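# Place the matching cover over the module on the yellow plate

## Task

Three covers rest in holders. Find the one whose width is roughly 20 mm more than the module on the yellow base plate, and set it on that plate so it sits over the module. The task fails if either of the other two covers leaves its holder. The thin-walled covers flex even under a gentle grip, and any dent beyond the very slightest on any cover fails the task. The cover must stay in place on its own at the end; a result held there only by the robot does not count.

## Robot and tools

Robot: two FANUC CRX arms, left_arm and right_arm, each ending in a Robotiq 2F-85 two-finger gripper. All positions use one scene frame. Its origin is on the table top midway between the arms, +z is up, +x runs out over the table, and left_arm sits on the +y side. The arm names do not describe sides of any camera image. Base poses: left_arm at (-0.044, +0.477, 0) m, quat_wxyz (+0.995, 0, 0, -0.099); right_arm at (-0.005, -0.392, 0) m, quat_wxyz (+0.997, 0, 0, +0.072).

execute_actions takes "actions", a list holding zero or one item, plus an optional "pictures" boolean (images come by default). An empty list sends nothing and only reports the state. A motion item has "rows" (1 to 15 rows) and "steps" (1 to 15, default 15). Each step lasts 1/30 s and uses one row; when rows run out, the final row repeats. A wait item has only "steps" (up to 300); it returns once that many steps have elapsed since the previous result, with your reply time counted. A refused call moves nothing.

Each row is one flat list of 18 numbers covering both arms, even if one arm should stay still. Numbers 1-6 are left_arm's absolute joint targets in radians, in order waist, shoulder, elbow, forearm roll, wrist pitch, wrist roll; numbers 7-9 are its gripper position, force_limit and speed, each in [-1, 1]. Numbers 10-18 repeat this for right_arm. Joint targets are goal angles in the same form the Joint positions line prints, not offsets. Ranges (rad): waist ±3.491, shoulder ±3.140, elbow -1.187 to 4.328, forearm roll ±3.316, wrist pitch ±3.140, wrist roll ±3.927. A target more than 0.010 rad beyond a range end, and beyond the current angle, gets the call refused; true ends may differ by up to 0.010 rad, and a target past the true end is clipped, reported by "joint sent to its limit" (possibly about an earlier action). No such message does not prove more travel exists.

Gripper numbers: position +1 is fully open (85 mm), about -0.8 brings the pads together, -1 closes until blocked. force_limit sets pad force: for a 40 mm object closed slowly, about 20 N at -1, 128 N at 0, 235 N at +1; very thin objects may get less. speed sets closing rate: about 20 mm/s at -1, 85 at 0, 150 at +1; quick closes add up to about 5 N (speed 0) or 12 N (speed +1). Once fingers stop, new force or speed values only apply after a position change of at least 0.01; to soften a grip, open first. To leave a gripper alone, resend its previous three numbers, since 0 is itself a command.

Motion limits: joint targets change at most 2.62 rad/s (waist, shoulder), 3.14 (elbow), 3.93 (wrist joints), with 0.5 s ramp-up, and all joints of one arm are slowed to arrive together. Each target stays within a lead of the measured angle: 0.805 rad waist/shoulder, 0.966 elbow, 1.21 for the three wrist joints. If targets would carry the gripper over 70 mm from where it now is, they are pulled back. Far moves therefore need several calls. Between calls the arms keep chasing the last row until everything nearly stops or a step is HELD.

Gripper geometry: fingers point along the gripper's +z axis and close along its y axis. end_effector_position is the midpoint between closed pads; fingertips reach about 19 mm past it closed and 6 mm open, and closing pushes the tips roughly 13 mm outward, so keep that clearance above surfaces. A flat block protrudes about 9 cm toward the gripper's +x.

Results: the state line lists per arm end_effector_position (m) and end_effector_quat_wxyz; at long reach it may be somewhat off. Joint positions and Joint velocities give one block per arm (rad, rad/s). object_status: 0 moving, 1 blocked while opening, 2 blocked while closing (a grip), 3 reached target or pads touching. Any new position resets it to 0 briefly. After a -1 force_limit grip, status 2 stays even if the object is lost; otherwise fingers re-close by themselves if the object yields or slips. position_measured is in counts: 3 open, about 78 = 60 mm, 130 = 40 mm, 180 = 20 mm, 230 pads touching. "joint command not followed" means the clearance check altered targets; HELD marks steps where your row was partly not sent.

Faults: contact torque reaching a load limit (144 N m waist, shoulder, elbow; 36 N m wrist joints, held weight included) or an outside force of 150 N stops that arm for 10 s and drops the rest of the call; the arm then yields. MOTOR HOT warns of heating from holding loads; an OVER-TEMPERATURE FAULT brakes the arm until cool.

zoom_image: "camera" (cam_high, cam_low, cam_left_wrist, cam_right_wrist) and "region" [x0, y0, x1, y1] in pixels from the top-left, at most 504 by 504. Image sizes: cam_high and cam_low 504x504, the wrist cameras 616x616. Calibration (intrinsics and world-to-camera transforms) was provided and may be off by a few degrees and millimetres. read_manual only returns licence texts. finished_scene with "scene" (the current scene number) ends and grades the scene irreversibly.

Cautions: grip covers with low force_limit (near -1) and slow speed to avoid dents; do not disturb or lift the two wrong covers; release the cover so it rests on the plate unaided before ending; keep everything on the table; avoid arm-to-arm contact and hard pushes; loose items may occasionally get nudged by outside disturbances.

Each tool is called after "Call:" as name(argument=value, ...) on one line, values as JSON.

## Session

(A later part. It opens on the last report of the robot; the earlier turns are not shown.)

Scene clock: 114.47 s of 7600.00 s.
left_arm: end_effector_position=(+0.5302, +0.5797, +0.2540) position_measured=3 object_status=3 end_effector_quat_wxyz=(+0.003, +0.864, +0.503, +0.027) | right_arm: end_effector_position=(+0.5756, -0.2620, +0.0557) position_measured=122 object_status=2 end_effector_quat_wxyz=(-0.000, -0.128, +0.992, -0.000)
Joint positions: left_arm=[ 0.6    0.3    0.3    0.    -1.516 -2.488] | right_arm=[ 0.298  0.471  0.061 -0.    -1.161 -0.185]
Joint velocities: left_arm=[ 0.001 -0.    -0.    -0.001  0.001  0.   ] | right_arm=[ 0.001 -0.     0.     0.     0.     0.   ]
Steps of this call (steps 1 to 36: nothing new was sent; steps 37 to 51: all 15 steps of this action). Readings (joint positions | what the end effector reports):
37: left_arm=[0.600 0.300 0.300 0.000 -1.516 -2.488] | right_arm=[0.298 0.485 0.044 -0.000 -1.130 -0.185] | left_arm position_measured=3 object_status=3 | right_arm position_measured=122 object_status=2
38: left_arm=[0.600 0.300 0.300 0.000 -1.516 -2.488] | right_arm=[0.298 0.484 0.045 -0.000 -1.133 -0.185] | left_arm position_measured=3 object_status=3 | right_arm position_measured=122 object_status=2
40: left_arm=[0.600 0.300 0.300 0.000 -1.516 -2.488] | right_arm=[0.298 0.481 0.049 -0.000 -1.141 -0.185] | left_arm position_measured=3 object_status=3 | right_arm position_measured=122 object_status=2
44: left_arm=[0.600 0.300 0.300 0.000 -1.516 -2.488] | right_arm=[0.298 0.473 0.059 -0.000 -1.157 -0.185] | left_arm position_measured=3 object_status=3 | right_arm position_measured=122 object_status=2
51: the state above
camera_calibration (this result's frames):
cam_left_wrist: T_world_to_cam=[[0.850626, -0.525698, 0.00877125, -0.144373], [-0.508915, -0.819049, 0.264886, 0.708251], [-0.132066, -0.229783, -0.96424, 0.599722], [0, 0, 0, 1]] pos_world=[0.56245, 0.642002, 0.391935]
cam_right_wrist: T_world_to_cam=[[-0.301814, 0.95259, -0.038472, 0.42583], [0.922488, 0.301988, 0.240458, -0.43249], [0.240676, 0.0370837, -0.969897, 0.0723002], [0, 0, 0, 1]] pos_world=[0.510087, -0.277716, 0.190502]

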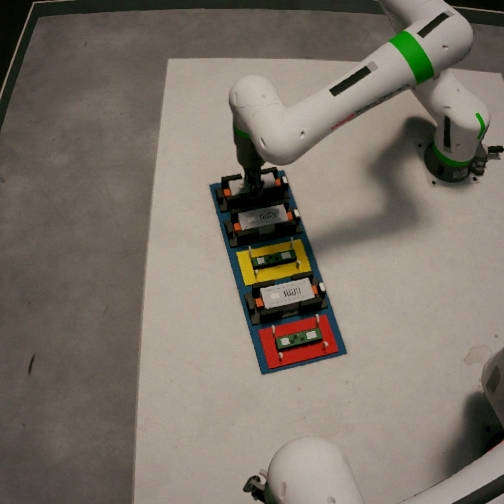

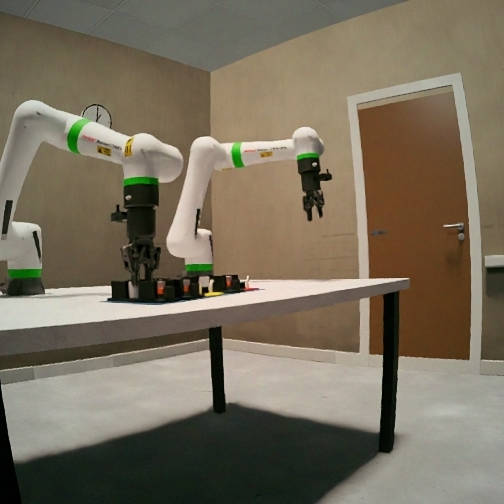

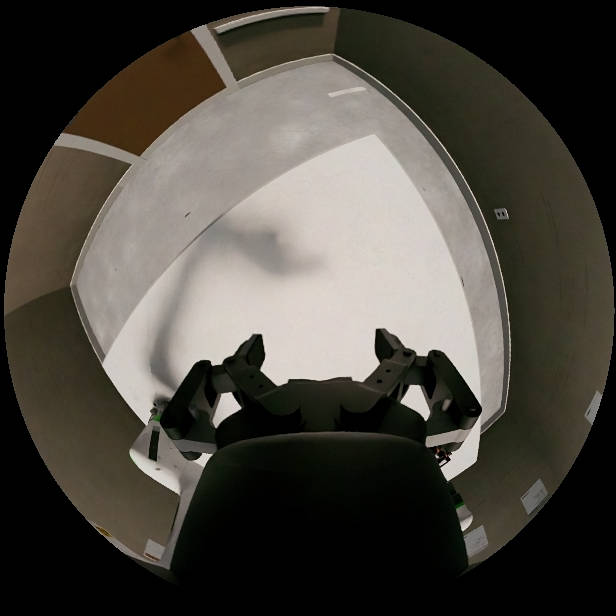

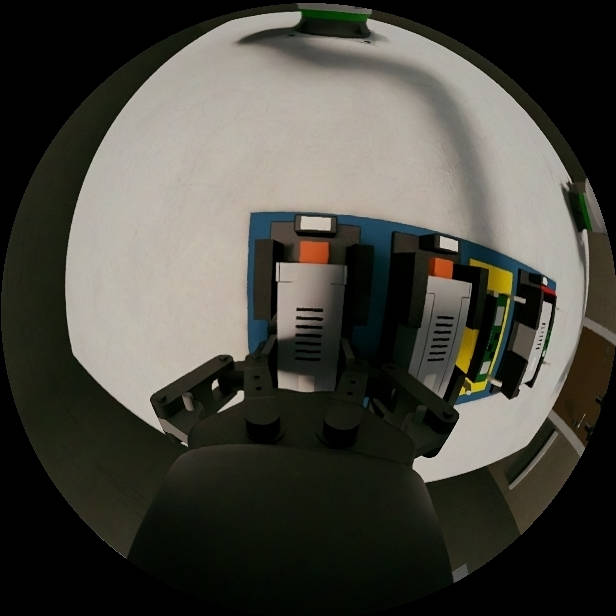

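Call:
execute_actions(actions=[{"rows":[[0.6,0.3,0.3,0,-1.516,-2.488,1,0,0,0.298,0.471,0.061,0,-1.161,-0.185,0.3,-1,0.5],[0.6,0.3,0.3,0,-1.516,-2.488,1,0,0,0.298,0.471,0.061,0,-1.161,-0.185,0.3,-1,0.5],[0.6,0.3,0.3,0,-1.516,-2.488,1,0,0,0.298,0.471,0.061,0,-1.161,-0.185,0.3,-1,0.5],[0.6,0.3,0.3,0,-1.516,-2.488,1,0,0,0.298,0.471,0.061,0,-1.161,-0.185,0.3,-1,0.5],[0.6,0.3,0.3,0,-1.516,-2.488,1,0,0,0.298,0.485,0.044,0,-1.13,-0.185,0.3,-1,0.5]],"steps":15}], pictures=false)

Call:
execute_actions(actions=[{"rows":[[0.6,0.3,0.3,0,-1.516,-2.488,1,0,0,0.298,0.485,0.044,0,-1.13,-0.185,-1,-0.9,-1]],"steps":15}], pictures=false)

Call:
execute_actions(actions=[{"steps":15}], pictures=false)

Call:
execute_actions(actions=[{"rows":[[0.6,0.3,0.3,0,-1.516,-2.488,1,0,0,0.298,0.483,0.0465,0,-1.1345,-0.185,-1,-0.9,-1],[0.6,0.3,0.3,0,-1.516,-2.488,1,0,0,0.298,0.481,0.049,0,-1.139,-0.185,-1,-0.9,-1],[0.6,0.3,0.3,0,-1.516,-2.488,1,0,0,0.298,0.479,0.051,0,-1.1435,-0.185,-1,-0.9,-1],[0.6,0.3,0.3,0,-1.516,-2.488,1,0,0,0.298,0.477,0.0535,0,-1.148,-0.185,-1,-0.9,-1],[0.6,0.3,0.3,0,-1.516,-2.488,1,0,0,0.298,0.475,0.056,0,-1.152,-0.185,-1,-0.9,-1],[0.6,0.3,0.3,0,-1.516,-2.488,1,0,0,0.298,0.473,0.058,0,-1.156,-0.185,-1,-0.9,-1],[0.6,0.3,0.3,0,-1.516,-2.488,1,0,0,0.298,0.471,0.061,0,-1.161,-0.185,-1,-0.9,-1]],"steps":15}])

Call:
zoom_image(camera="cam_right_wrist", region=[220, 230, 420, 410])

Scene clock: 117.43 s of 7600.00 s.
left_arm: end_effector_position=(+0.5302, +0.5797, +0.2540) position_measured=3 object_status=3 end_effector_quat_wxyz=(+0.003, +0.864, +0.503, +0.027) | right_arm: end_effector_position=(+0.5753, -0.2621, +0.0411) position_measured=91 object_status=0 end_effector_quat_wxyz=(-0.000, -0.128, +0.992, -0.000)
Joint positions: left_arm=[ 0.6    0.3    0.3    0.    -1.516 -2.488] | right_arm=[ 0.298  0.485  0.044  0.    -1.13  -0.185]
Joint velocities: left_arm=[ 0.     0.     0.     0.001 -0.     0.   ] | right_arm=[ 0.     0.001 -0.001 -0.001  0.     0.   ]
Steps of this call (steps 1 to 15: the robot went on to your last target; steps 16 to 74: nothing new was sent; steps 75 to 89: all 15 steps of this action). Readings (joint positions | what the end effector reports):
75: left_arm=[0.600 0.300 0.300 -0.000 -1.516 -2.488] | right_arm=[0.298 0.471 0.061 0.000 -1.161 -0.185] | left_arm position_measured=3 object_status=3 | right_arm position_measured=122 object_status=0
76: left_arm=[0.600 0.300 0.300 0.000 -1.516 -2.488] | right_arm=[0.298 0.471 0.061 0.000 -1.161 -0.185] | left_arm position_measured=3 object_status=3 | right_arm position_measured=120 object_status=0
78: left_arm=[0.600 0.300 0.300 0.000 -1.516 -2.488] | right_arm=[0.298 0.471 0.061 0.000 -1.161 -0.185] | left_arm position_measured=3 object_status=3 | right_arm position_measured=106 object_status=0
82: left_arm=[0.600 0.300 0.300 0.000 -1.516 -2.488] | right_arm=[0.298 0.483 0.046 0.000 -1.134 -0.185] | left_arm position_measured=3 object_status=3 | right_arm position_measured=92 object_status=0
89: the state above

Scene clock: 117.93 s of 7600.00 s.
left_arm: end_effector_position=(+0.5302, +0.5797, +0.2540) position_measured=3 object_status=3 end_effector_quat_wxyz=(+0.003, +0.864, +0.503, +0.027) | right_arm: end_effector_position=(+0.5752, -0.2621, +0.0410) position_measured=113 object_status=0 end_effector_quat_wxyz=(-0.000, -0.128, +0.992, -0.000)
Joint positions: left_arm=[ 0.6    0.3    0.3    0.    -1.516 -2.488] | right_arm=[ 0.298  0.485  0.044 -0.    -1.13  -0.185]
Joint velocities: left_arm=[ 0.001 -0.001  0.001 -0.    -0.001  0.   ] | right_arm=[-0.001 -0.     0.    -0.     0.    -0.   ]
Steps of this call (steps 1 to 15: all 15 steps of this action). Readings (joint positions | what the end effector reports):
1: left_arm=[0.600 0.300 0.300 0.000 -1.516 -2.488] | right_arm=[0.298 0.485 0.044 0.000 -1.130 -0.185] | left_arm position_measured=3 object_status=3 | right_arm position_measured=91 object_status=0
2: left_arm=[0.600 0.300 0.300 0.000 -1.516 -2.488] | right_arm=[0.298 0.485 0.044 0.000 -1.130 -0.185] | left_arm position_measured=3 object_status=3 | right_arm position_measured=91 object_status=0
4: left_arm=[0.600 0.300 0.300 -0.000 -1.516 -2.488] | right_arm=[0.298 0.485 0.044 0.000 -1.130 -0.185] | left_arm position_measured=3 object_status=3 | right_arm position_measured=94 object_status=0
8: left_arm=[0.600 0.300 0.300 0.000 -1.516 -2.488] | right_arm=[0.298 0.485 0.044 0.000 -1.130 -0.185] | left_arm position_measured=3 object_status=3 | right_arm position_measured=100 object_status=0
15: the state above

Scene clock: 118.43 s of 7600.00 s.
left_arm: end_effector_position=(+0.5302, +0.5797, +0.2540) position_measured=3 object_status=3 end_effector_quat_wxyz=(+0.003, +0.864, +0.503, +0.027) | right_arm: end_effector_position=(+0.5752, -0.2621, +0.0410) position_measured=126 object_status=2 end_effector_quat_wxyz=(-0.000, -0.128, +0.992, -0.000)
Joint positions: left_arm=[ 0.6    0.3    0.3   -0.    -1.516 -2.488] | right_arm=[ 0.298  0.485  0.044  0.    -1.13  -0.185]
Joint velocities: left_arm=[ 0.001 -0.001  0.001  0.    -0.001 -0.   ] | right_arm=[-0.001  0.     0.     0.    -0.     0.002]
Steps of this call (steps 1 to 15: the robot went on to your last target). Readings (joint positions | what the end effector reports):
1: left_arm=[0.600 0.300 0.300 0.000 -1.516 -2.488] | right_arm=[0.298 0.485 0.044 -0.000 -1.130 -0.185] | left_arm position_measured=3 object_status=3 | right_arm position_measured=115 object_status=0
2: left_arm=[0.600 0.300 0.300 0.000 -1.516 -2.488] | right_arm=[0.298 0.485 0.044 -0.000 -1.130 -0.185] | left_arm position_measured=3 object_status=3 | right_arm position_measured=116 object_status=0
4: left_arm=[0.600 0.300 0.300 0.000 -1.516 -2.488] | right_arm=[0.298 0.485 0.044 0.000 -1.130 -0.185] | left_arm position_measured=3 object_status=3 | right_arm position_measured=119 object_status=0
8: left_arm=[0.600 0.300 0.300 -0.000 -1.516 -2.488] | right_arm=[0.298 0.485 0.044 -0.000 -1.130 -0.185] | left_arm position_measured=3 object_status=3 | right_arm position_measured=125 object_status=0
15: the state above
All arms were judged still, so your last target was given up. Only a new action makes them travel on or press farther. Fingers that are still opening or closing keep moving.

Scene clock: 118.93 s of 7600.00 s.
left_arm: end_effector_position=(+0.5302, +0.5797, +0.2540) position_measured=3 object_status=3 end_effector_quat_wxyz=(+0.003, +0.864, +0.503, +0.027) | right_arm: end_effector_position=(+0.5756, -0.2619, +0.0557) position_measured=126 object_status=2 end_effector_quat_wxyz=(-0.000, -0.128, +0.992, -0.000)
Joint positions: left_arm=[ 0.6    0.3    0.3    0.    -1.516 -2.488] | right_arm=[ 0.298  0.471  0.061 -0.    -1.161 -0.185]
Joint velocities: left_arm=[ 0.     0.    -0.     0.    -0.001 -0.   ] | right_arm=[-0.    -0.001 -0.     0.     0.     0.001]
Steps of this call (steps 1 to 15: all 15 steps of this action). Readings (joint positions | what the end effector reports):
1: left_arm=[0.600 0.300 0.300 -0.000 -1.516 -2.488] | right_arm=[0.298 0.485 0.044 -0.000 -1.130 -0.185] | left_arm position_measured=3 object_status=3 | right_arm position_measured=126 object_status=2
2: left_arm=[0.600 0.300 0.300 -0.000 -1.516 -2.488] | right_arm=[0.298 0.484 0.045 -0.000 -1.133 -0.185] | left_arm position_measured=3 object_status=3 | right_arm position_measured=126 object_status=2
4: left_arm=[0.600 0.300 0.300 0.000 -1.516 -2.488] | right_arm=[0.298 0.481 0.049 -0.000 -1.141 -0.185] | left_arm position_measured=3 object_status=3 | right_arm position_measured=126 object_status=2
8: left_arm=[0.600 0.300 0.300 0.000 -1.516 -2.488] | right_arm=[0.298 0.473 0.059 -0.000 -1.157 -0.185] | left_arm position_measured=3 object_status=3 | right_arm position_measured=126 object_status=2
15: the state above
camera_calibration (this result's frames):
cam_left_wrist: T_world_to_cam=[[0.850626, -0.525699, 0.00877124, -0.144372], [-0.508915, -0.819049, 0.264886, 0.708251], [-0.132066, -0.229783, -0.96424, 0.599721], [0, 0, 0, 1]] pos_world=[0.56245, 0.642002, 0.391936]
cam_right_wrist: T_world_to_cam=[[-0.301823, 0.95259, -0.0384115, 0.425792], [0.922492, 0.301982, 0.240449, -0.432487], [0.240649, 0.0371387, -0.969901, 0.0723247], [0, 0, 0, 1]] pos_world=[0.510074, -0.277688, 0.190494]

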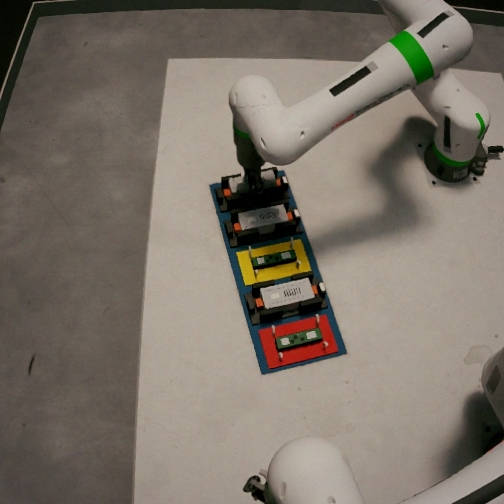

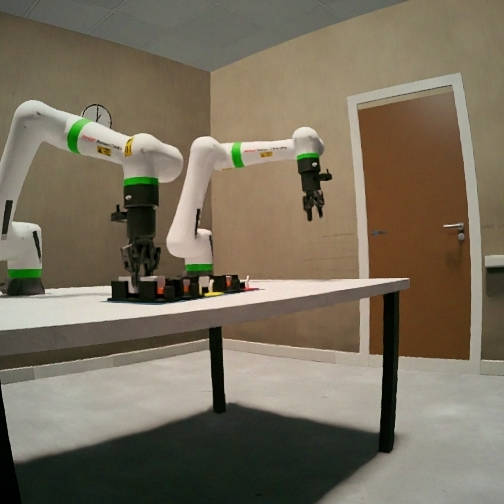

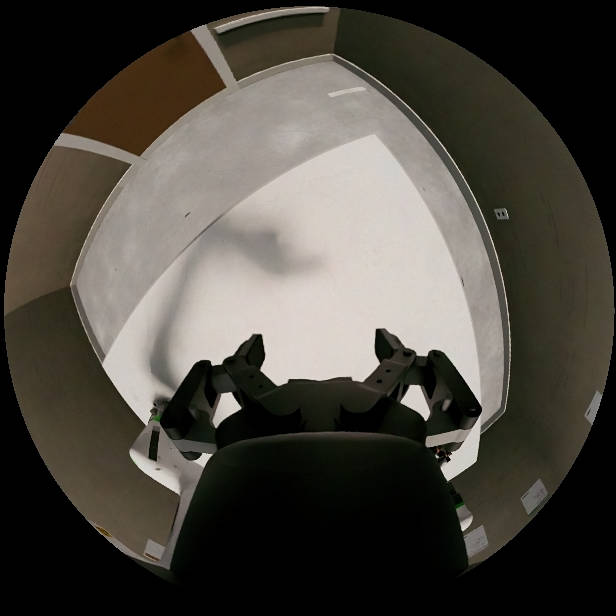

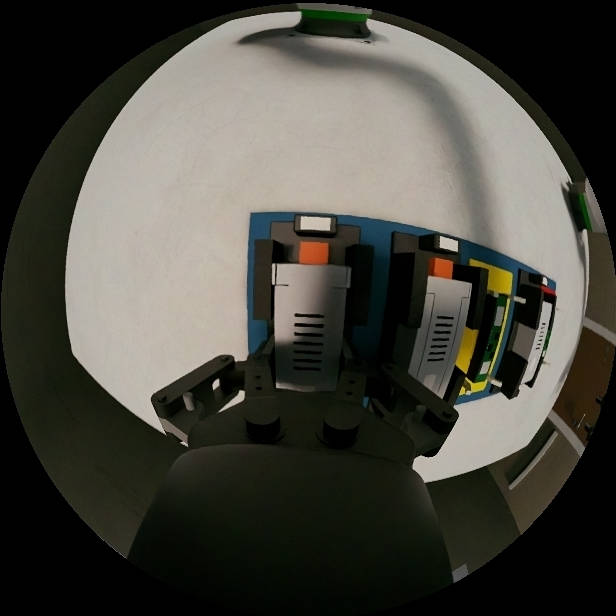

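Region (220, 230, 420, 410) of cam_right_wrist's 616x616 image, scaled by 2.520, with more detail than that image has; it fills the top 454 rows of this view, and the rest is white.

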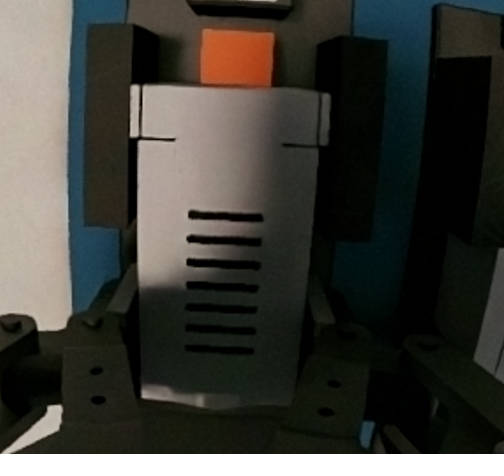

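Call:
execute_actions(actions=[{"rows":[[0.6,0.3,0.3,0,-1.516,-2.488,1,0,0,0.298,0.466,0.067,0,-1.172,-0.185,-1,-0.9,-1],[0.6,0.3,0.3,0,-1.516,-2.488,1,0,0,0.298,0.461,0.073,0,-1.183,-0.185,-1,-0.9,-1],[0.6,0.3,0.3,0,-1.516,-2.488,1,0,0,0.298,0.456,0.079,0,-1.194,-0.185,-1,-0.9,-1],[0.6,0.3,0.3,0,-1.516,-2.488,1,0,0,0.298,0.451,0.085,0,-1.205,-0.185,-1,-0.9,-1],[0.6,0.3,0.3,0,-1.516,-2.488,1,0,0,0.298,0.446,0.091,0,-1.216,-0.185,-1,-0.9,-1],[0.6,0.3,0.3,0,-1.516,-2.488,1,0,0,0.298,0.441,0.097,0,-1.227,-0.185,-1,-0.9,-1],[0.6,0.3,0.3,0,-1.516,-2.488,1,0,0,0.298,0.436,0.103,0,-1.238,-0.185,-1,-0.9,-1],[0.6,0.3,0.3,0,-1.516,-2.488,1,0,0,0.298,0.431,0.109,0,-1.249,-0.185,-1,-0.9,-1],[0.6,0.3,0.3,0,-1.516,-2.488,1,0,0,0.298,0.426,0.115,0,-1.26,-0.185,-1,-0.9,-1],[0.6,0.3,0.3,0,-1.516,-2.488,1,0,0,0.298,0.421,0.121,0,-1.272,-0.185,-1,-0.9,-1],[0.6,0.3,0.3,0,-1.516,-2.488,1,0,0,0.298,0.4155,0.128,0,-1.285,-0.185,-1,-0.9,-1]],"steps":15}])

Call:
zoom_image(camera="cam_low", region=[90, 220, 250, 320])

Scene clock: 121.20 s of 7600.00 s.
left_arm: end_effector_position=(+0.5302, +0.5797, +0.2540) position_measured=3 object_status=3 end_effector_quat_wxyz=(+0.003, +0.864, +0.503, +0.027) | right_arm: end_effector_position=(+0.5729, -0.2633, +0.1148) position_measured=126 object_status=2 end_effector_quat_wxyz=(-0.001, -0.128, +0.992, -0.000)
Joint positions: left_arm=[ 0.6    0.3    0.3    0.    -1.516 -2.488] | right_arm=[ 0.298  0.416  0.128  0.    -1.284 -0.185]
Joint velocities: left_arm=[-0.  0.  0. -0.  0. -0.] | right_arm=[ 0.     0.     0.004 -0.001 -0.018  0.003]
Steps of this call (steps 1 to 15: the robot went on to your last target; steps 16 to 53: nothing new was sent; steps 54 to 68: all 15 steps of this action). Readings (joint positions | what the end effector reports):
54: left_arm=[0.600 0.300 0.300 0.000 -1.516 -2.488] | right_arm=[0.298 0.471 0.061 0.000 -1.162 -0.185] | left_arm position_measured=3 object_status=3 | right_arm position_measured=126 object_status=2
55: left_arm=[0.600 0.300 0.300 0.000 -1.516 -2.488] | right_arm=[0.298 0.469 0.064 0.000 -1.167 -0.185] | left_arm position_measured=3 object_status=3 | right_arm position_measured=126 object_status=2
57: left_arm=[0.600 0.300 0.300 0.000 -1.516 -2.488] | right_arm=[0.298 0.461 0.074 0.000 -1.184 -0.185] | left_arm position_measured=3 object_status=3 | right_arm position_measured=126 object_status=2
61: left_arm=[0.600 0.300 0.300 0.000 -1.516 -2.488] | right_arm=[0.298 0.441 0.097 0.000 -1.226 -0.185] | left_arm position_measured=3 object_status=3 | right_arm position_measured=126 object_status=2
68: the state above
camera_calibration (this result's frames):
cam_left_wrist: T_world_to_cam=[[0.850626, -0.525698, 0.00877142, -0.144372], [-0.508915, -0.819049, 0.264886, 0.708252], [-0.132066, -0.229783, -0.96424, 0.599721], [0, 0, 0, 1]] pos_world=[0.56245, 0.642002, 0.391936]
cam_right_wrist: T_world_to_cam=[[-0.301928, 0.95254, -0.0388095, 0.42864], [0.922711, 0.302223, 0.239301, -0.443753], [0.239673, 0.0364418, -0.970169, 0.130748], [0, 0, 0, 1]] pos_world=[0.507538, -0.278949, 0.249673]

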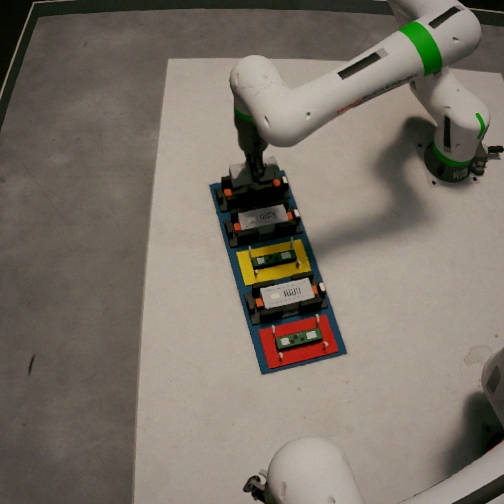

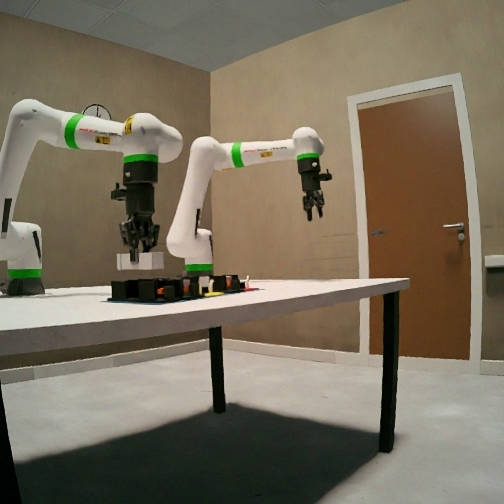

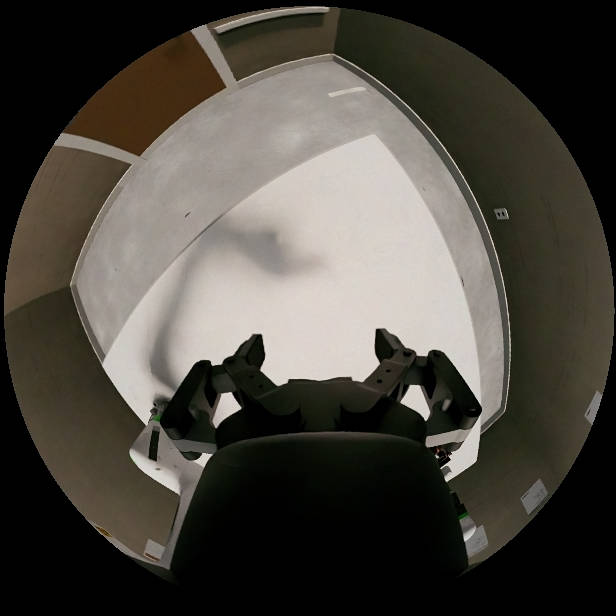

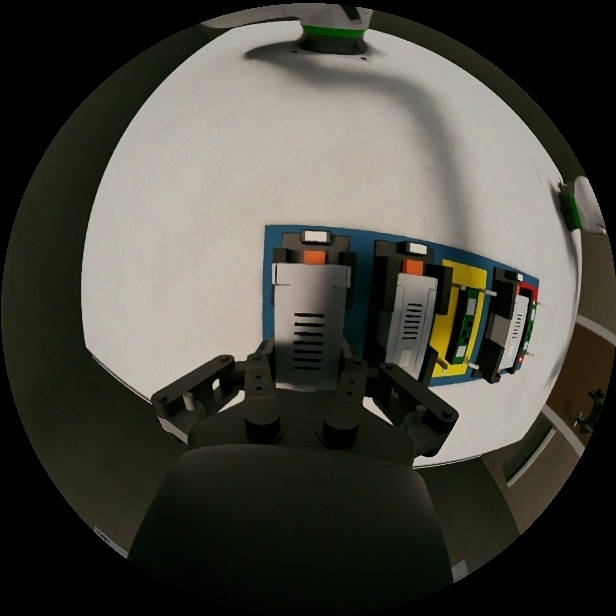

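Region (90, 220, 250, 320) of cam_low's 504x504 image, scaled by 3.150, with more detail than that image has; it fills the top 315 rows of this view, and the rest is white.

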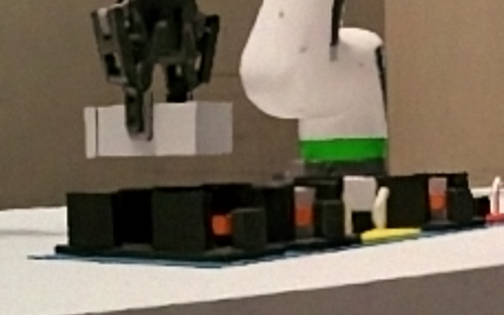

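Call:
execute_actions(actions=[{"rows":[[0.6,0.3,0.3,0,-1.516,-2.488,1,0,0,0.32,0.42,0.137,0,-1.288,-0.207,-1,-0.9,-1],[0.6,0.3,0.3,0,-1.516,-2.488,1,0,0,0.342,0.426,0.144,0,-1.29,-0.23,-1,-0.9,-1],[0.6,0.3,0.3,0,-1.516,-2.488,1,0,0,0.365,0.431,0.152,0,-1.292,-0.252,-1,-0.9,-1],[0.6,0.3,0.3,0,-1.516,-2.488,1,0,0,0.387,0.436,0.159,0,-1.294,-0.274,-1,-0.9,-1],[0.6,0.3,0.3,0,-1.516,-2.488,1,0,0,0.409,0.441,0.166,0,-1.296,-0.296,-1,-0.9,-1],[0.6,0.3,0.3,0,-1.516,-2.488,1,0,0,0.432,0.447,0.174,0,-1.298,-0.319,-1,-0.9,-1],[0.6,0.3,0.3,0,-1.516,-2.488,1,0,0,0.454,0.452,0.181,0,-1.3,-0.341,-1,-0.9,-1],[0.6,0.3,0.3,0,-1.516,-2.488,1,0,0,0.476,0.457,0.189,0,-1.302,-0.363,-1,-0.9,-1],[0.6,0.3,0.3,0,-1.516,-2.488,1,0,0,0.498,0.462,0.196,0,-1.304,-0.385,-1,-0.9,-1],[0.6,0.3,0.3,0,-1.516,-2.488,1,0,0,0.521,0.468,0.203,0,-1.306,-0.408,-1,-0.9,-1],[0.6,0.3,0.3,0,-1.516,-2.488,1,0,0,0.543,0.473,0.21,0,-1.308,-0.43,-1,-0.9,-1],[0.6,0.3,0.3,0,-1.516,-2.488,1,0,0,0.565,0.478,0.217,0,-1.31,-0.452,-1,-0.9,-1],[0.6,0.3,0.3,0,-1.516,-2.488,1,0,0,0.587,0.483,0.225,0,-1.312,-0.474,-1,-0.9,-1],[0.6,0.3,0.3,0,-1.516,-2.488,1,0,0,0.61,0.489,0.232,0,-1.314,-0.497,-1,-0.9,-1],[0.6,0.3,0.3,0,-1.516,-2.488,1,0,0,0.632,0.494,0.239,0,-1.316,-0.519,-1,-0.9,-1]],"steps":15}], pictures=false)

Call:
execute_actions(actions=[{"steps":12}])

Call:
zoom_image(camera="cam_right_wrist", region=[200, 200, 420, 400])

Call:
zoom_image(camera="cam_high", region=[220, 190, 340, 310])

Scene clock: 124.13 s of 7600.00 s.
left_arm: end_effector_position=(+0.5302, +0.5797, +0.2540) position_measured=3 object_status=3 end_effector_quat_wxyz=(+0.003, +0.864, +0.503, +0.027) | right_arm: end_effector_position=(+0.5403, -0.1024, +0.1151) position_measured=126 object_status=2 end_effector_quat_wxyz=(+0.000, -0.128, +0.992, +0.000)
Joint positions: left_arm=[ 0.6    0.3    0.3    0.    -1.516 -2.488] | right_arm=[ 0.558  0.476  0.215 -0.    -1.309 -0.445]
Joint velocities: left_arm=[-0.    -0.001  0.     0.001  0.001 -0.   ] | right_arm=[ 0.652  0.155  0.212  0.    -0.058 -0.646]
Steps of this call (steps 1 to 15: the robot went on to your last target; steps 16 to 73: nothing new was sent; steps 74 to 88: all 15 steps of this action). Readings (joint positions | what the end effector reports):
74: left_arm=[0.600 0.300 0.300 -0.000 -1.516 -2.488] | right_arm=[0.298 0.416 0.128 -0.000 -1.285 -0.185] | left_arm position_measured=3 object_status=3 | right_arm position_measured=126 object_status=2
75: left_arm=[0.600 0.300 0.300 0.000 -1.516 -2.488] | right_arm=[0.303 0.416 0.130 -0.000 -1.286 -0.189] | left_arm position_measured=3 object_status=3 | right_arm position_measured=126 object_status=2
77: left_arm=[0.600 0.300 0.300 0.000 -1.516 -2.488] | right_arm=[0.329 0.422 0.140 -0.000 -1.289 -0.216] | left_arm position_measured=3 object_status=3 | right_arm position_measured=126 object_status=2
81: left_arm=[0.600 0.300 0.300 0.000 -1.516 -2.488] | right_arm=[0.407 0.441 0.165 -0.000 -1.296 -0.294] | left_arm position_measured=3 object_status=3 | right_arm position_measured=126 object_status=2
88: the state above

Scene clock: 124.53 s of 7600.00 s.
left_arm: end_effector_position=(+0.5302, +0.5797, +0.2540) position_measured=3 object_status=3 end_effector_quat_wxyz=(+0.003, +0.864, +0.503, +0.027) | right_arm: end_effector_position=(+0.5223, -0.0580, +0.1144) position_measured=126 object_status=2 end_effector_quat_wxyz=(-0.000, -0.128, +0.992, -0.000)
Joint positions: left_arm=[ 0.6    0.3    0.3    0.    -1.516 -2.488] | right_arm=[ 0.632  0.494  0.239 -0.    -1.316 -0.519]
Joint velocities: left_arm=[-0.    -0.001  0.    -0.001 -0.001 -0.   ] | right_arm=[ 0.001  0.    -0.     0.001 -0.    -0.   ]
Steps of this call (steps 1 to 12: the robot went on to your last target). Readings (joint positions | what the end effector reports):
1: left_arm=[0.600 0.300 0.300 0.000 -1.516 -2.488] | right_arm=[0.580 0.482 0.222 -0.000 -1.311 -0.466] | left_arm position_measured=3 object_status=3 | right_arm position_measured=126 object_status=2
2: left_arm=[0.600 0.300 0.300 0.000 -1.516 -2.488] | right_arm=[0.599 0.486 0.228 -0.000 -1.313 -0.486] | left_arm position_measured=3 object_status=3 | right_arm position_measured=126 object_status=2
4: left_arm=[0.600 0.300 0.300 0.000 -1.516 -2.488] | right_arm=[0.626 0.492 0.237 -0.000 -1.315 -0.512] | left_arm position_measured=3 object_status=3 | right_arm position_measured=126 object_status=2
8: left_arm=[0.600 0.300 0.300 0.000 -1.516 -2.488] | right_arm=[0.632 0.494 0.239 -0.000 -1.316 -0.519] | left_arm position_measured=3 object_status=3 | right_arm position_measured=126 object_status=2
12: the state above
camera_calibration (this result's frames):
cam_left_wrist: T_world_to_cam=[[0.850626, -0.525699, 0.00877127, -0.144372], [-0.508915, -0.819049, 0.264887, 0.708251], [-0.132066, -0.229783, -0.96424, 0.599722], [0, 0, 0, 1]] pos_world=[0.56245, 0.642002, 0.391935]
cam_right_wrist: T_world_to_cam=[[-0.301642, 0.952645, -0.0384738, 0.217598], [0.922526, 0.301819, 0.240521, -0.459069], [0.240743, 0.037058, -0.969881, 0.134384], [0, 0, 0, 1]] pos_world=[0.456788, -0.073718, 0.249124]

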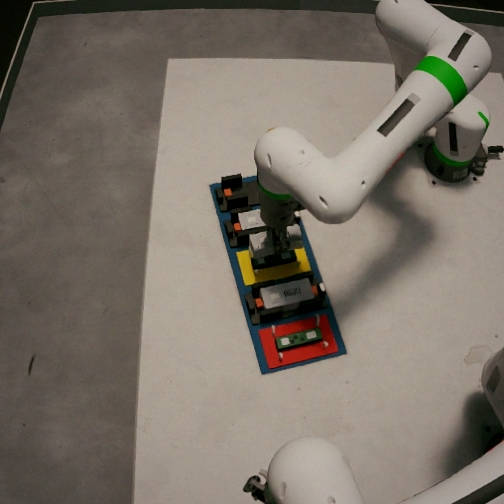

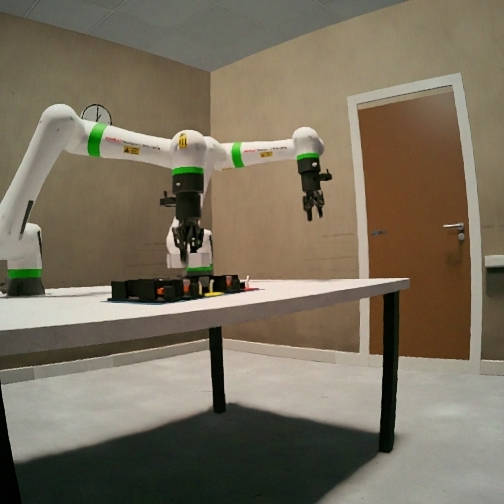

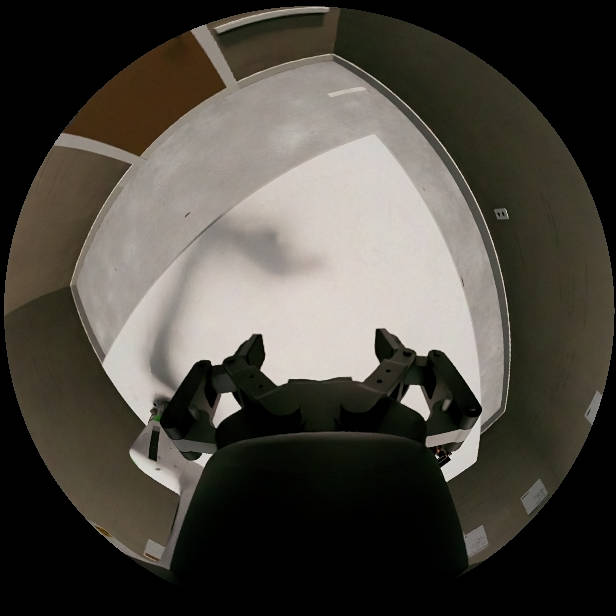

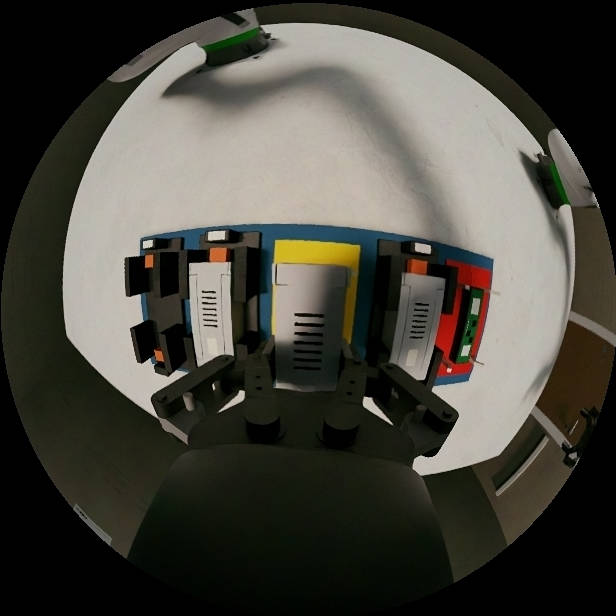

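Region (200, 200, 420, 400) of cam_right_wrist's 616x616 image, scaled by 2.291, with more detail than that image has; it fills the top 458 rows of this view, and the rest is white.

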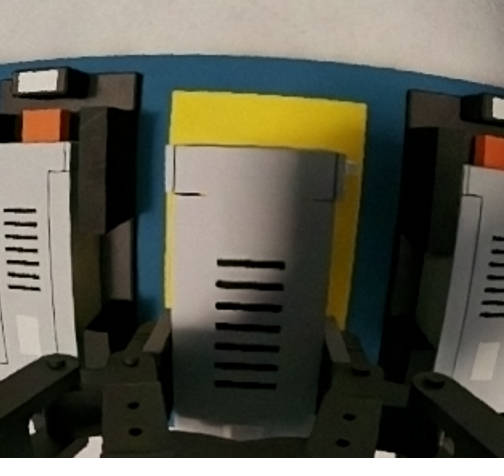

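Region (220, 190, 340, 310) of cam_high's 504x504 image, scaled by 4.200, with more detail than that image has.

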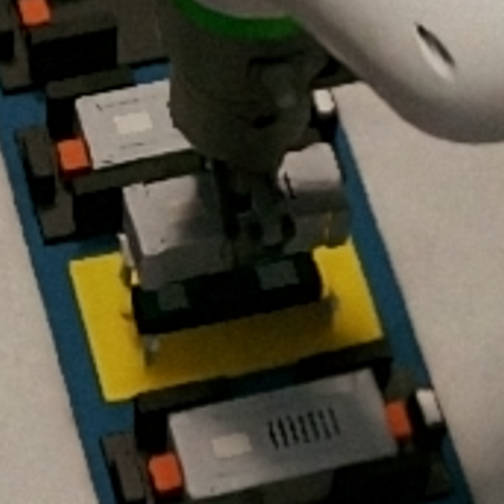

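Call:
execute_actions(actions=[{"rows":[[0.6,0.3,0.3,0,-1.516,-2.488,1,0,0,0.634,0.497,0.234,0,-1.308,-0.521,-1,-0.9,-1],[0.6,0.3,0.3,0,-1.516,-2.488,1,0,0,0.635,0.5,0.228,0,-1.3,-0.522,-1,-0.9,-1],[0.6,0.3,0.3,0,-1.516,-2.488,1,0,0,0.635,0.503,0.223,0,-1.291,-0.522,-1,-0.9,-1],[0.6,0.3,0.3,0,-1.516,-2.488,1,0,0,0.635,0.505,0.218,0,-1.283,-0.522,-1,-0.9,-1],[0.6,0.3,0.3,0,-1.516,-2.488,1,0,0,0.635,0.508,0.212,0,-1.275,-0.522,-1,-0.9,-1],[0.6,0.3,0.3,0,-1.516,-2.488,1,0,0,0.635,0.511,0.207,0,-1.267,-0.522,-1,-0.9,-1],[0.6,0.3,0.3,0,-1.516,-2.488,1,0,0,0.635,0.514,0.202,0,-1.258,-0.522,-1,-0.9,-1],[0.6,0.3,0.3,0,-1.516,-2.488,1,0,0,0.635,0.517,0.196,0,-1.25,-0.522,-1,-0.9,-1],[0.6,0.3,0.3,0,-1.516,-2.488,1,0,0,0.635,0.52,0.191,0,-1.242,-0.522,-1,-0.9,-1],[0.6,0.3,0.3,0,-1.516,-2.488,1,0,0,0.635,0.5226,0.1854,0,-1.2336,-0.522,-1,-0.9,-1]],"steps":15}])

Call:
zoom_image(camera="cam_right_wrist", region=[200, 200, 420, 400])

Call:
zoom_image(camera="cam_high", region=[220, 190, 340, 310])

Scene clock: 127.07 s of 7600.00 s.
left_arm: end_effector_position=(+0.5302, +0.5797, +0.2540) position_measured=3 object_status=3 end_effector_quat_wxyz=(+0.003, +0.864, +0.503, +0.027) | right_arm: end_effector_position=(+0.5213, -0.0563, +0.0749) position_measured=126 object_status=2 end_effector_quat_wxyz=(+0.000, -0.128, +0.992, +0.000)
Joint positions: left_arm=[ 0.6    0.3    0.3    0.    -1.516 -2.488] | right_arm=[ 0.635  0.523  0.186 -0.    -1.234 -0.522]
Joint velocities: left_arm=[-0.     0.     0.001 -0.001  0.     0.   ] | right_arm=[-0.     0.    -0.005 -0.     0.004  0.   ]
Steps of this call (steps 1 to 30: the robot went on to your last target; steps 31 to 61: nothing new was sent; steps 62 to 76: all 15 steps of this action). Readings (joint positions | what the end effector reports):
62: left_arm=[0.600 0.300 0.300 -0.000 -1.516 -2.488] | right_arm=[0.632 0.494 0.239 0.000 -1.315 -0.519] | left_arm position_measured=3 object_status=3 | right_arm position_measured=126 object_status=2
63: left_arm=[0.600 0.300 0.300 0.000 -1.516 -2.488] | right_arm=[0.633 0.495 0.237 0.000 -1.311 -0.520] | left_arm position_measured=3 object_status=3 | right_arm position_measured=126 object_status=2
65: left_arm=[0.600 0.300 0.300 0.000 -1.516 -2.488] | right_arm=[0.635 0.501 0.227 0.000 -1.298 -0.522] | left_arm position_measured=3 object_status=3 | right_arm position_measured=126 object_status=2
69: left_arm=[0.600 0.300 0.300 0.000 -1.516 -2.488] | right_arm=[0.635 0.511 0.207 0.000 -1.266 -0.522] | left_arm position_measured=3 object_status=3 | right_arm position_measured=126 object_status=2
76: the state above
camera_calibration (this result's frames):
cam_left_wrist: T_world_to_cam=[[0.850626, -0.525699, 0.00877125, -0.144372], [-0.508915, -0.819049, 0.264886, 0.708251], [-0.132066, -0.229783, -0.96424, 0.599722], [0, 0, 0, 1]] pos_world=[0.56245, 0.642002, 0.391935]
cam_right_wrist: T_world_to_cam=[[-0.30182, 0.952592, -0.0383679, 0.21421], [0.92242, 0.301957, 0.240754, -0.449099], [0.240926, 0.037273, -0.969828, 0.0962489], [0, 0, 0, 1]] pos_world=[0.455723, -0.0720334, 0.209686]

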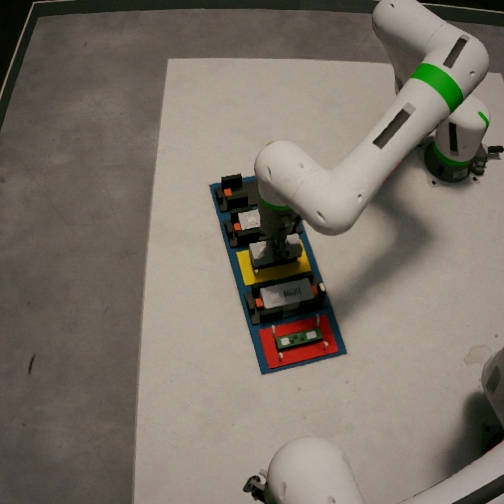

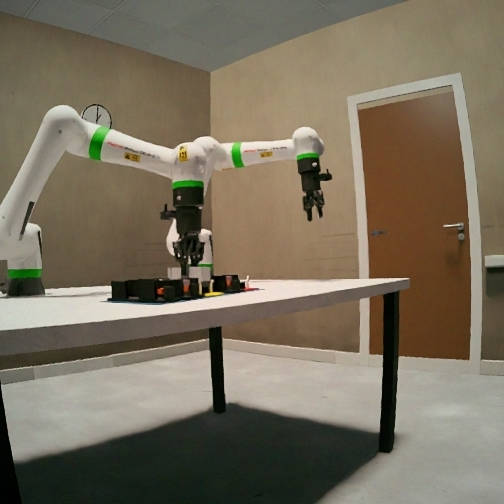

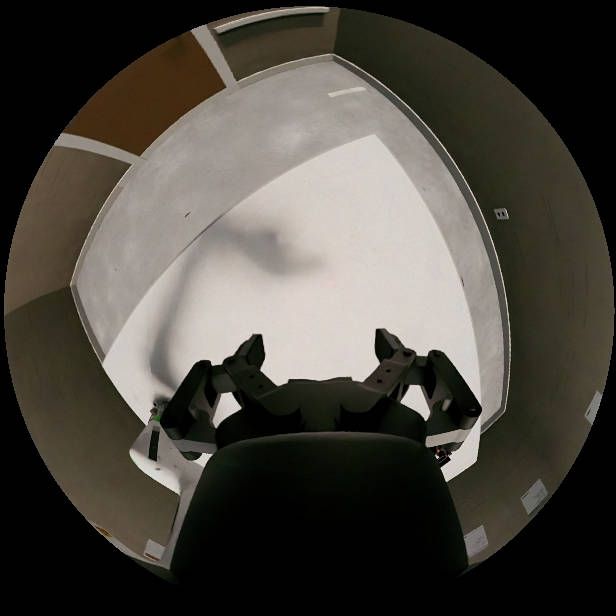

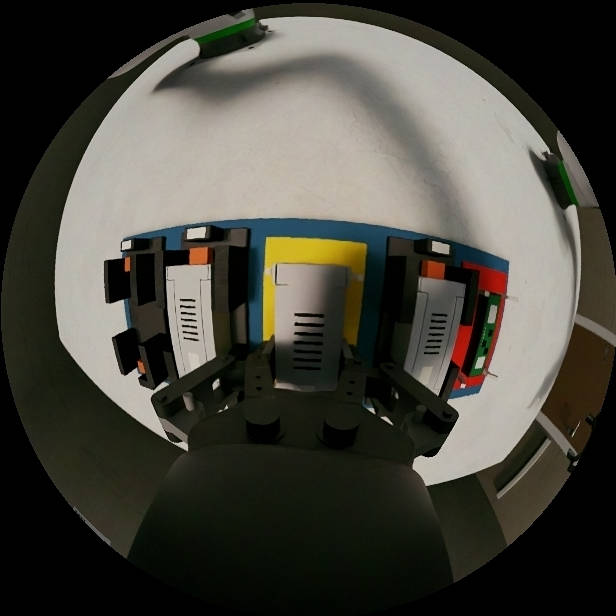

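Region (200, 200, 420, 400) of cam_right_wrist's 616x616 image, scaled by 2.291, with more detail than that image has; it fills the top 458 rows of this view, and the rest is white.

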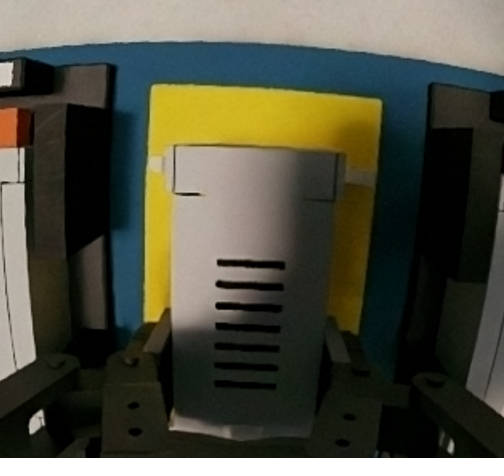

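Region (220, 190, 340, 310) of cam_high's 504x504 image, scaled by 4.200, with more detail than that image has.

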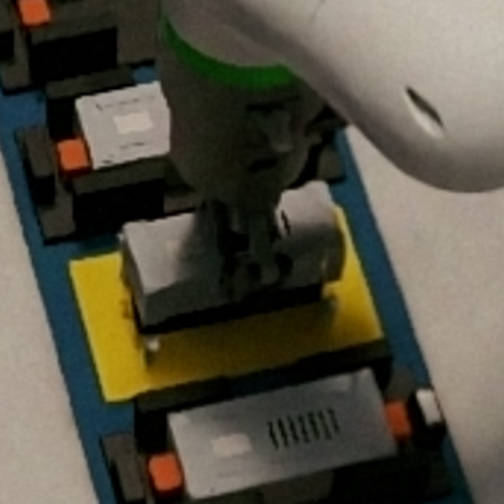

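Call:
execute_actions(actions=[{"rows":[[0.6,0.3,0.3,0,-1.516,-2.488,1,0,0,0.636,0.529,0.177,0,-1.219,-0.522,-1,-0.9,-1],[0.6,0.3,0.3,0,-1.516,-2.488,1,0,0,0.636,0.529,0.177,0,-1.219,-0.522,-1,-0.9,-1],[0.6,0.3,0.3,0,-1.516,-2.488,1,0,0,0.636,0.534,0.171,0,-1.208,-0.522,-1,-0.9,-1],[0.6,0.3,0.3,0,-1.516,-2.488,1,0,0,0.636,0.534,0.171,0,-1.208,-0.522,-1,-0.9,-1],[0.6,0.3,0.3,0,-1.516,-2.488,1,0,0,0.636,0.538,0.166,0,-1.199,-0.522,-1,-0.9,-1],[0.6,0.3,0.3,0,-1.516,-2.488,1,0,0,0.636,0.538,0.166,0,-1.199,-0.522,-1,-0.9,-1],[0.6,0.3,0.3,0,-1.516,-2.488,1,0,0,0.636,0.541,0.163,0,-1.193,-0.522,-1,-0.9,-1]],"steps":15}])

Scene clock: 129.73 s of 7600.00 s.
left_arm: end_effector_position=(+0.5302, +0.5797, +0.2540) position_measured=3 object_status=3 end_effector_quat_wxyz=(+0.003, +0.864, +0.503, +0.027) | right_arm: end_effector_position=(+0.5211, -0.0556, +0.0546) position_measured=126 object_status=2 end_effector_quat_wxyz=(-0.000, -0.128, +0.992, -0.000)
Joint positions: left_arm=[ 0.6    0.3    0.3    0.    -1.516 -2.488] | right_arm=[ 0.636  0.541  0.163 -0.    -1.193 -0.522]
Joint velocities: left_arm=[ 0.    -0.     0.    -0.001  0.    -0.001] | right_arm=[ 0.     0.    -0.     0.001  0.     0.001]
Steps of this call (steps 1 to 15: the robot went on to your last target; steps 16 to 65: nothing new was sent; steps 66 to 80: all 15 steps of this action). Readings (joint positions | what the end effector reports):
66: left_arm=[0.600 0.300 0.300 -0.000 -1.516 -2.488] | right_arm=[0.635 0.523 0.185 0.000 -1.233 -0.522] | left_arm position_measured=3 object_status=3 | right_arm position_measured=126 object_status=2
67: left_arm=[0.600 0.300 0.300 0.000 -1.516 -2.488] | right_arm=[0.635 0.525 0.182 0.000 -1.227 -0.522] | left_arm position_measured=3 object_status=3 | right_arm position_measured=126 object_status=2
69: left_arm=[0.600 0.300 0.300 0.000 -1.516 -2.488] | right_arm=[0.636 0.531 0.175 0.000 -1.215 -0.522] | left_arm position_measured=3 object_status=3 | right_arm position_measured=126 object_status=2
73: left_arm=[0.600 0.300 0.300 0.000 -1.516 -2.488] | right_arm=[0.636 0.539 0.165 0.000 -1.197 -0.522] | left_arm position_measured=3 object_status=3 | right_arm position_measured=126 object_status=2
80: the state above
camera_calibration (this result's frames):
cam_left_wrist: T_world_to_cam=[[0.850626, -0.525698, 0.0087711, -0.144372], [-0.508915, -0.819049, 0.264887, 0.708251], [-0.132066, -0.229783, -0.96424, 0.599722], [0, 0, 0, 1]] pos_world=[0.56245, 0.642002, 0.391935]
cam_right_wrist: T_world_to_cam=[[-0.302758, 0.952289, -0.0385263, 0.213189], [0.922155, 0.30291, 0.240575, -0.444088], [0.240766, 0.0373086, -0.969866, 0.0766182], [0, 0, 0, 1]] pos_world=[0.455615, -0.071357, 0.189359]

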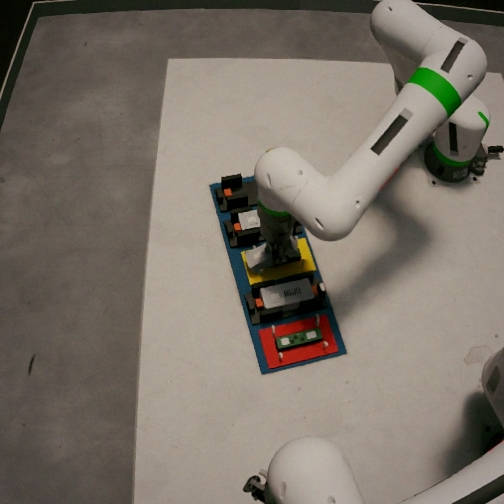

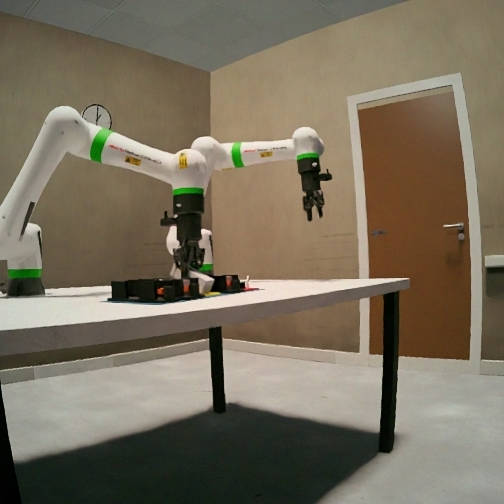

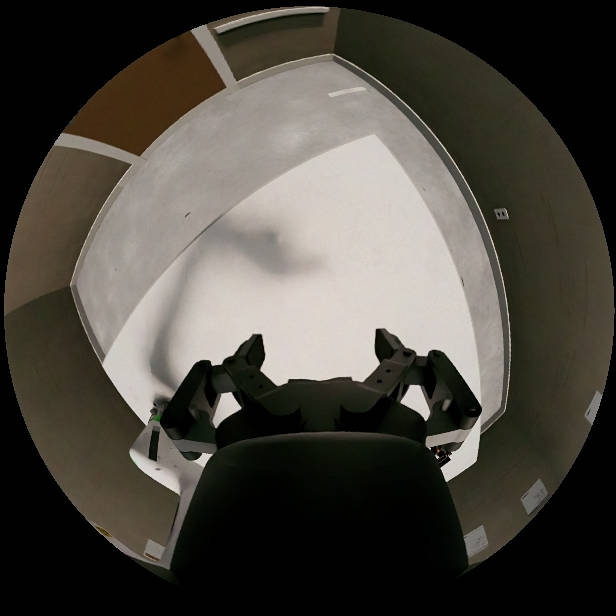

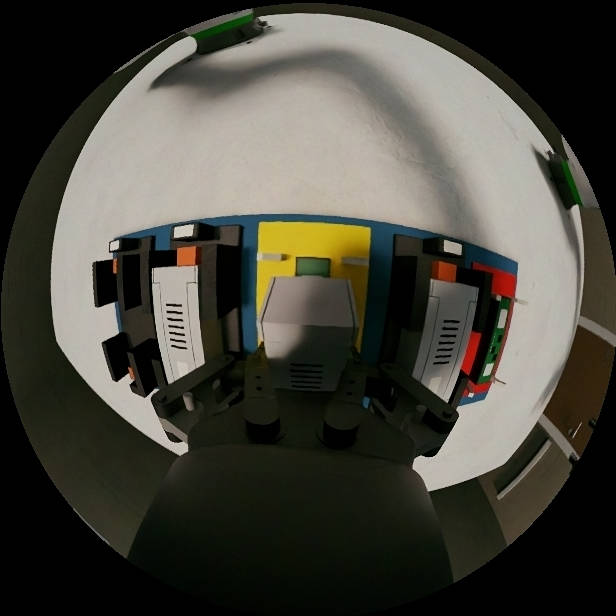

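Call:
zoom_image(camera="cam_low", region=[100,200,280,320])

Call:
zoom_image(camera="cam_high", region=[210,200,350,320])

Region (100, 200, 280, 320) of cam_low's 504x504 image, scaled by 2.800, with more detail than that image has.

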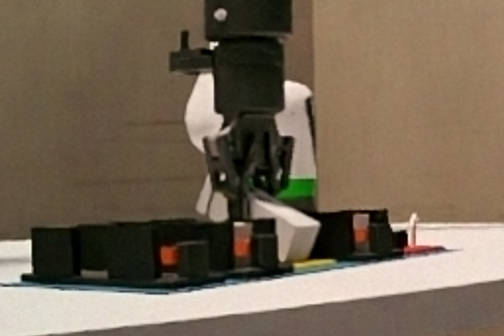

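Region (210, 200, 350, 320) of cam_high's 504x504 image, scaled by 3.600, with more detail than that image has; it fills the top 432 rows of this view, and the rest is white.

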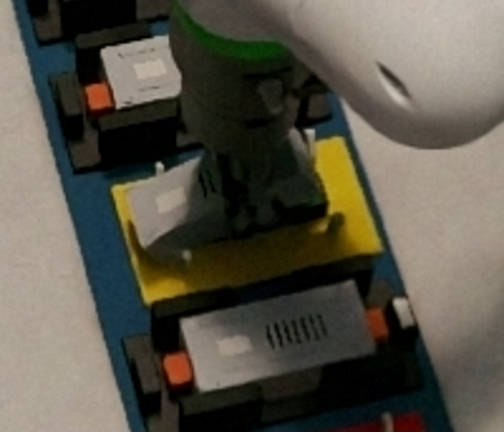

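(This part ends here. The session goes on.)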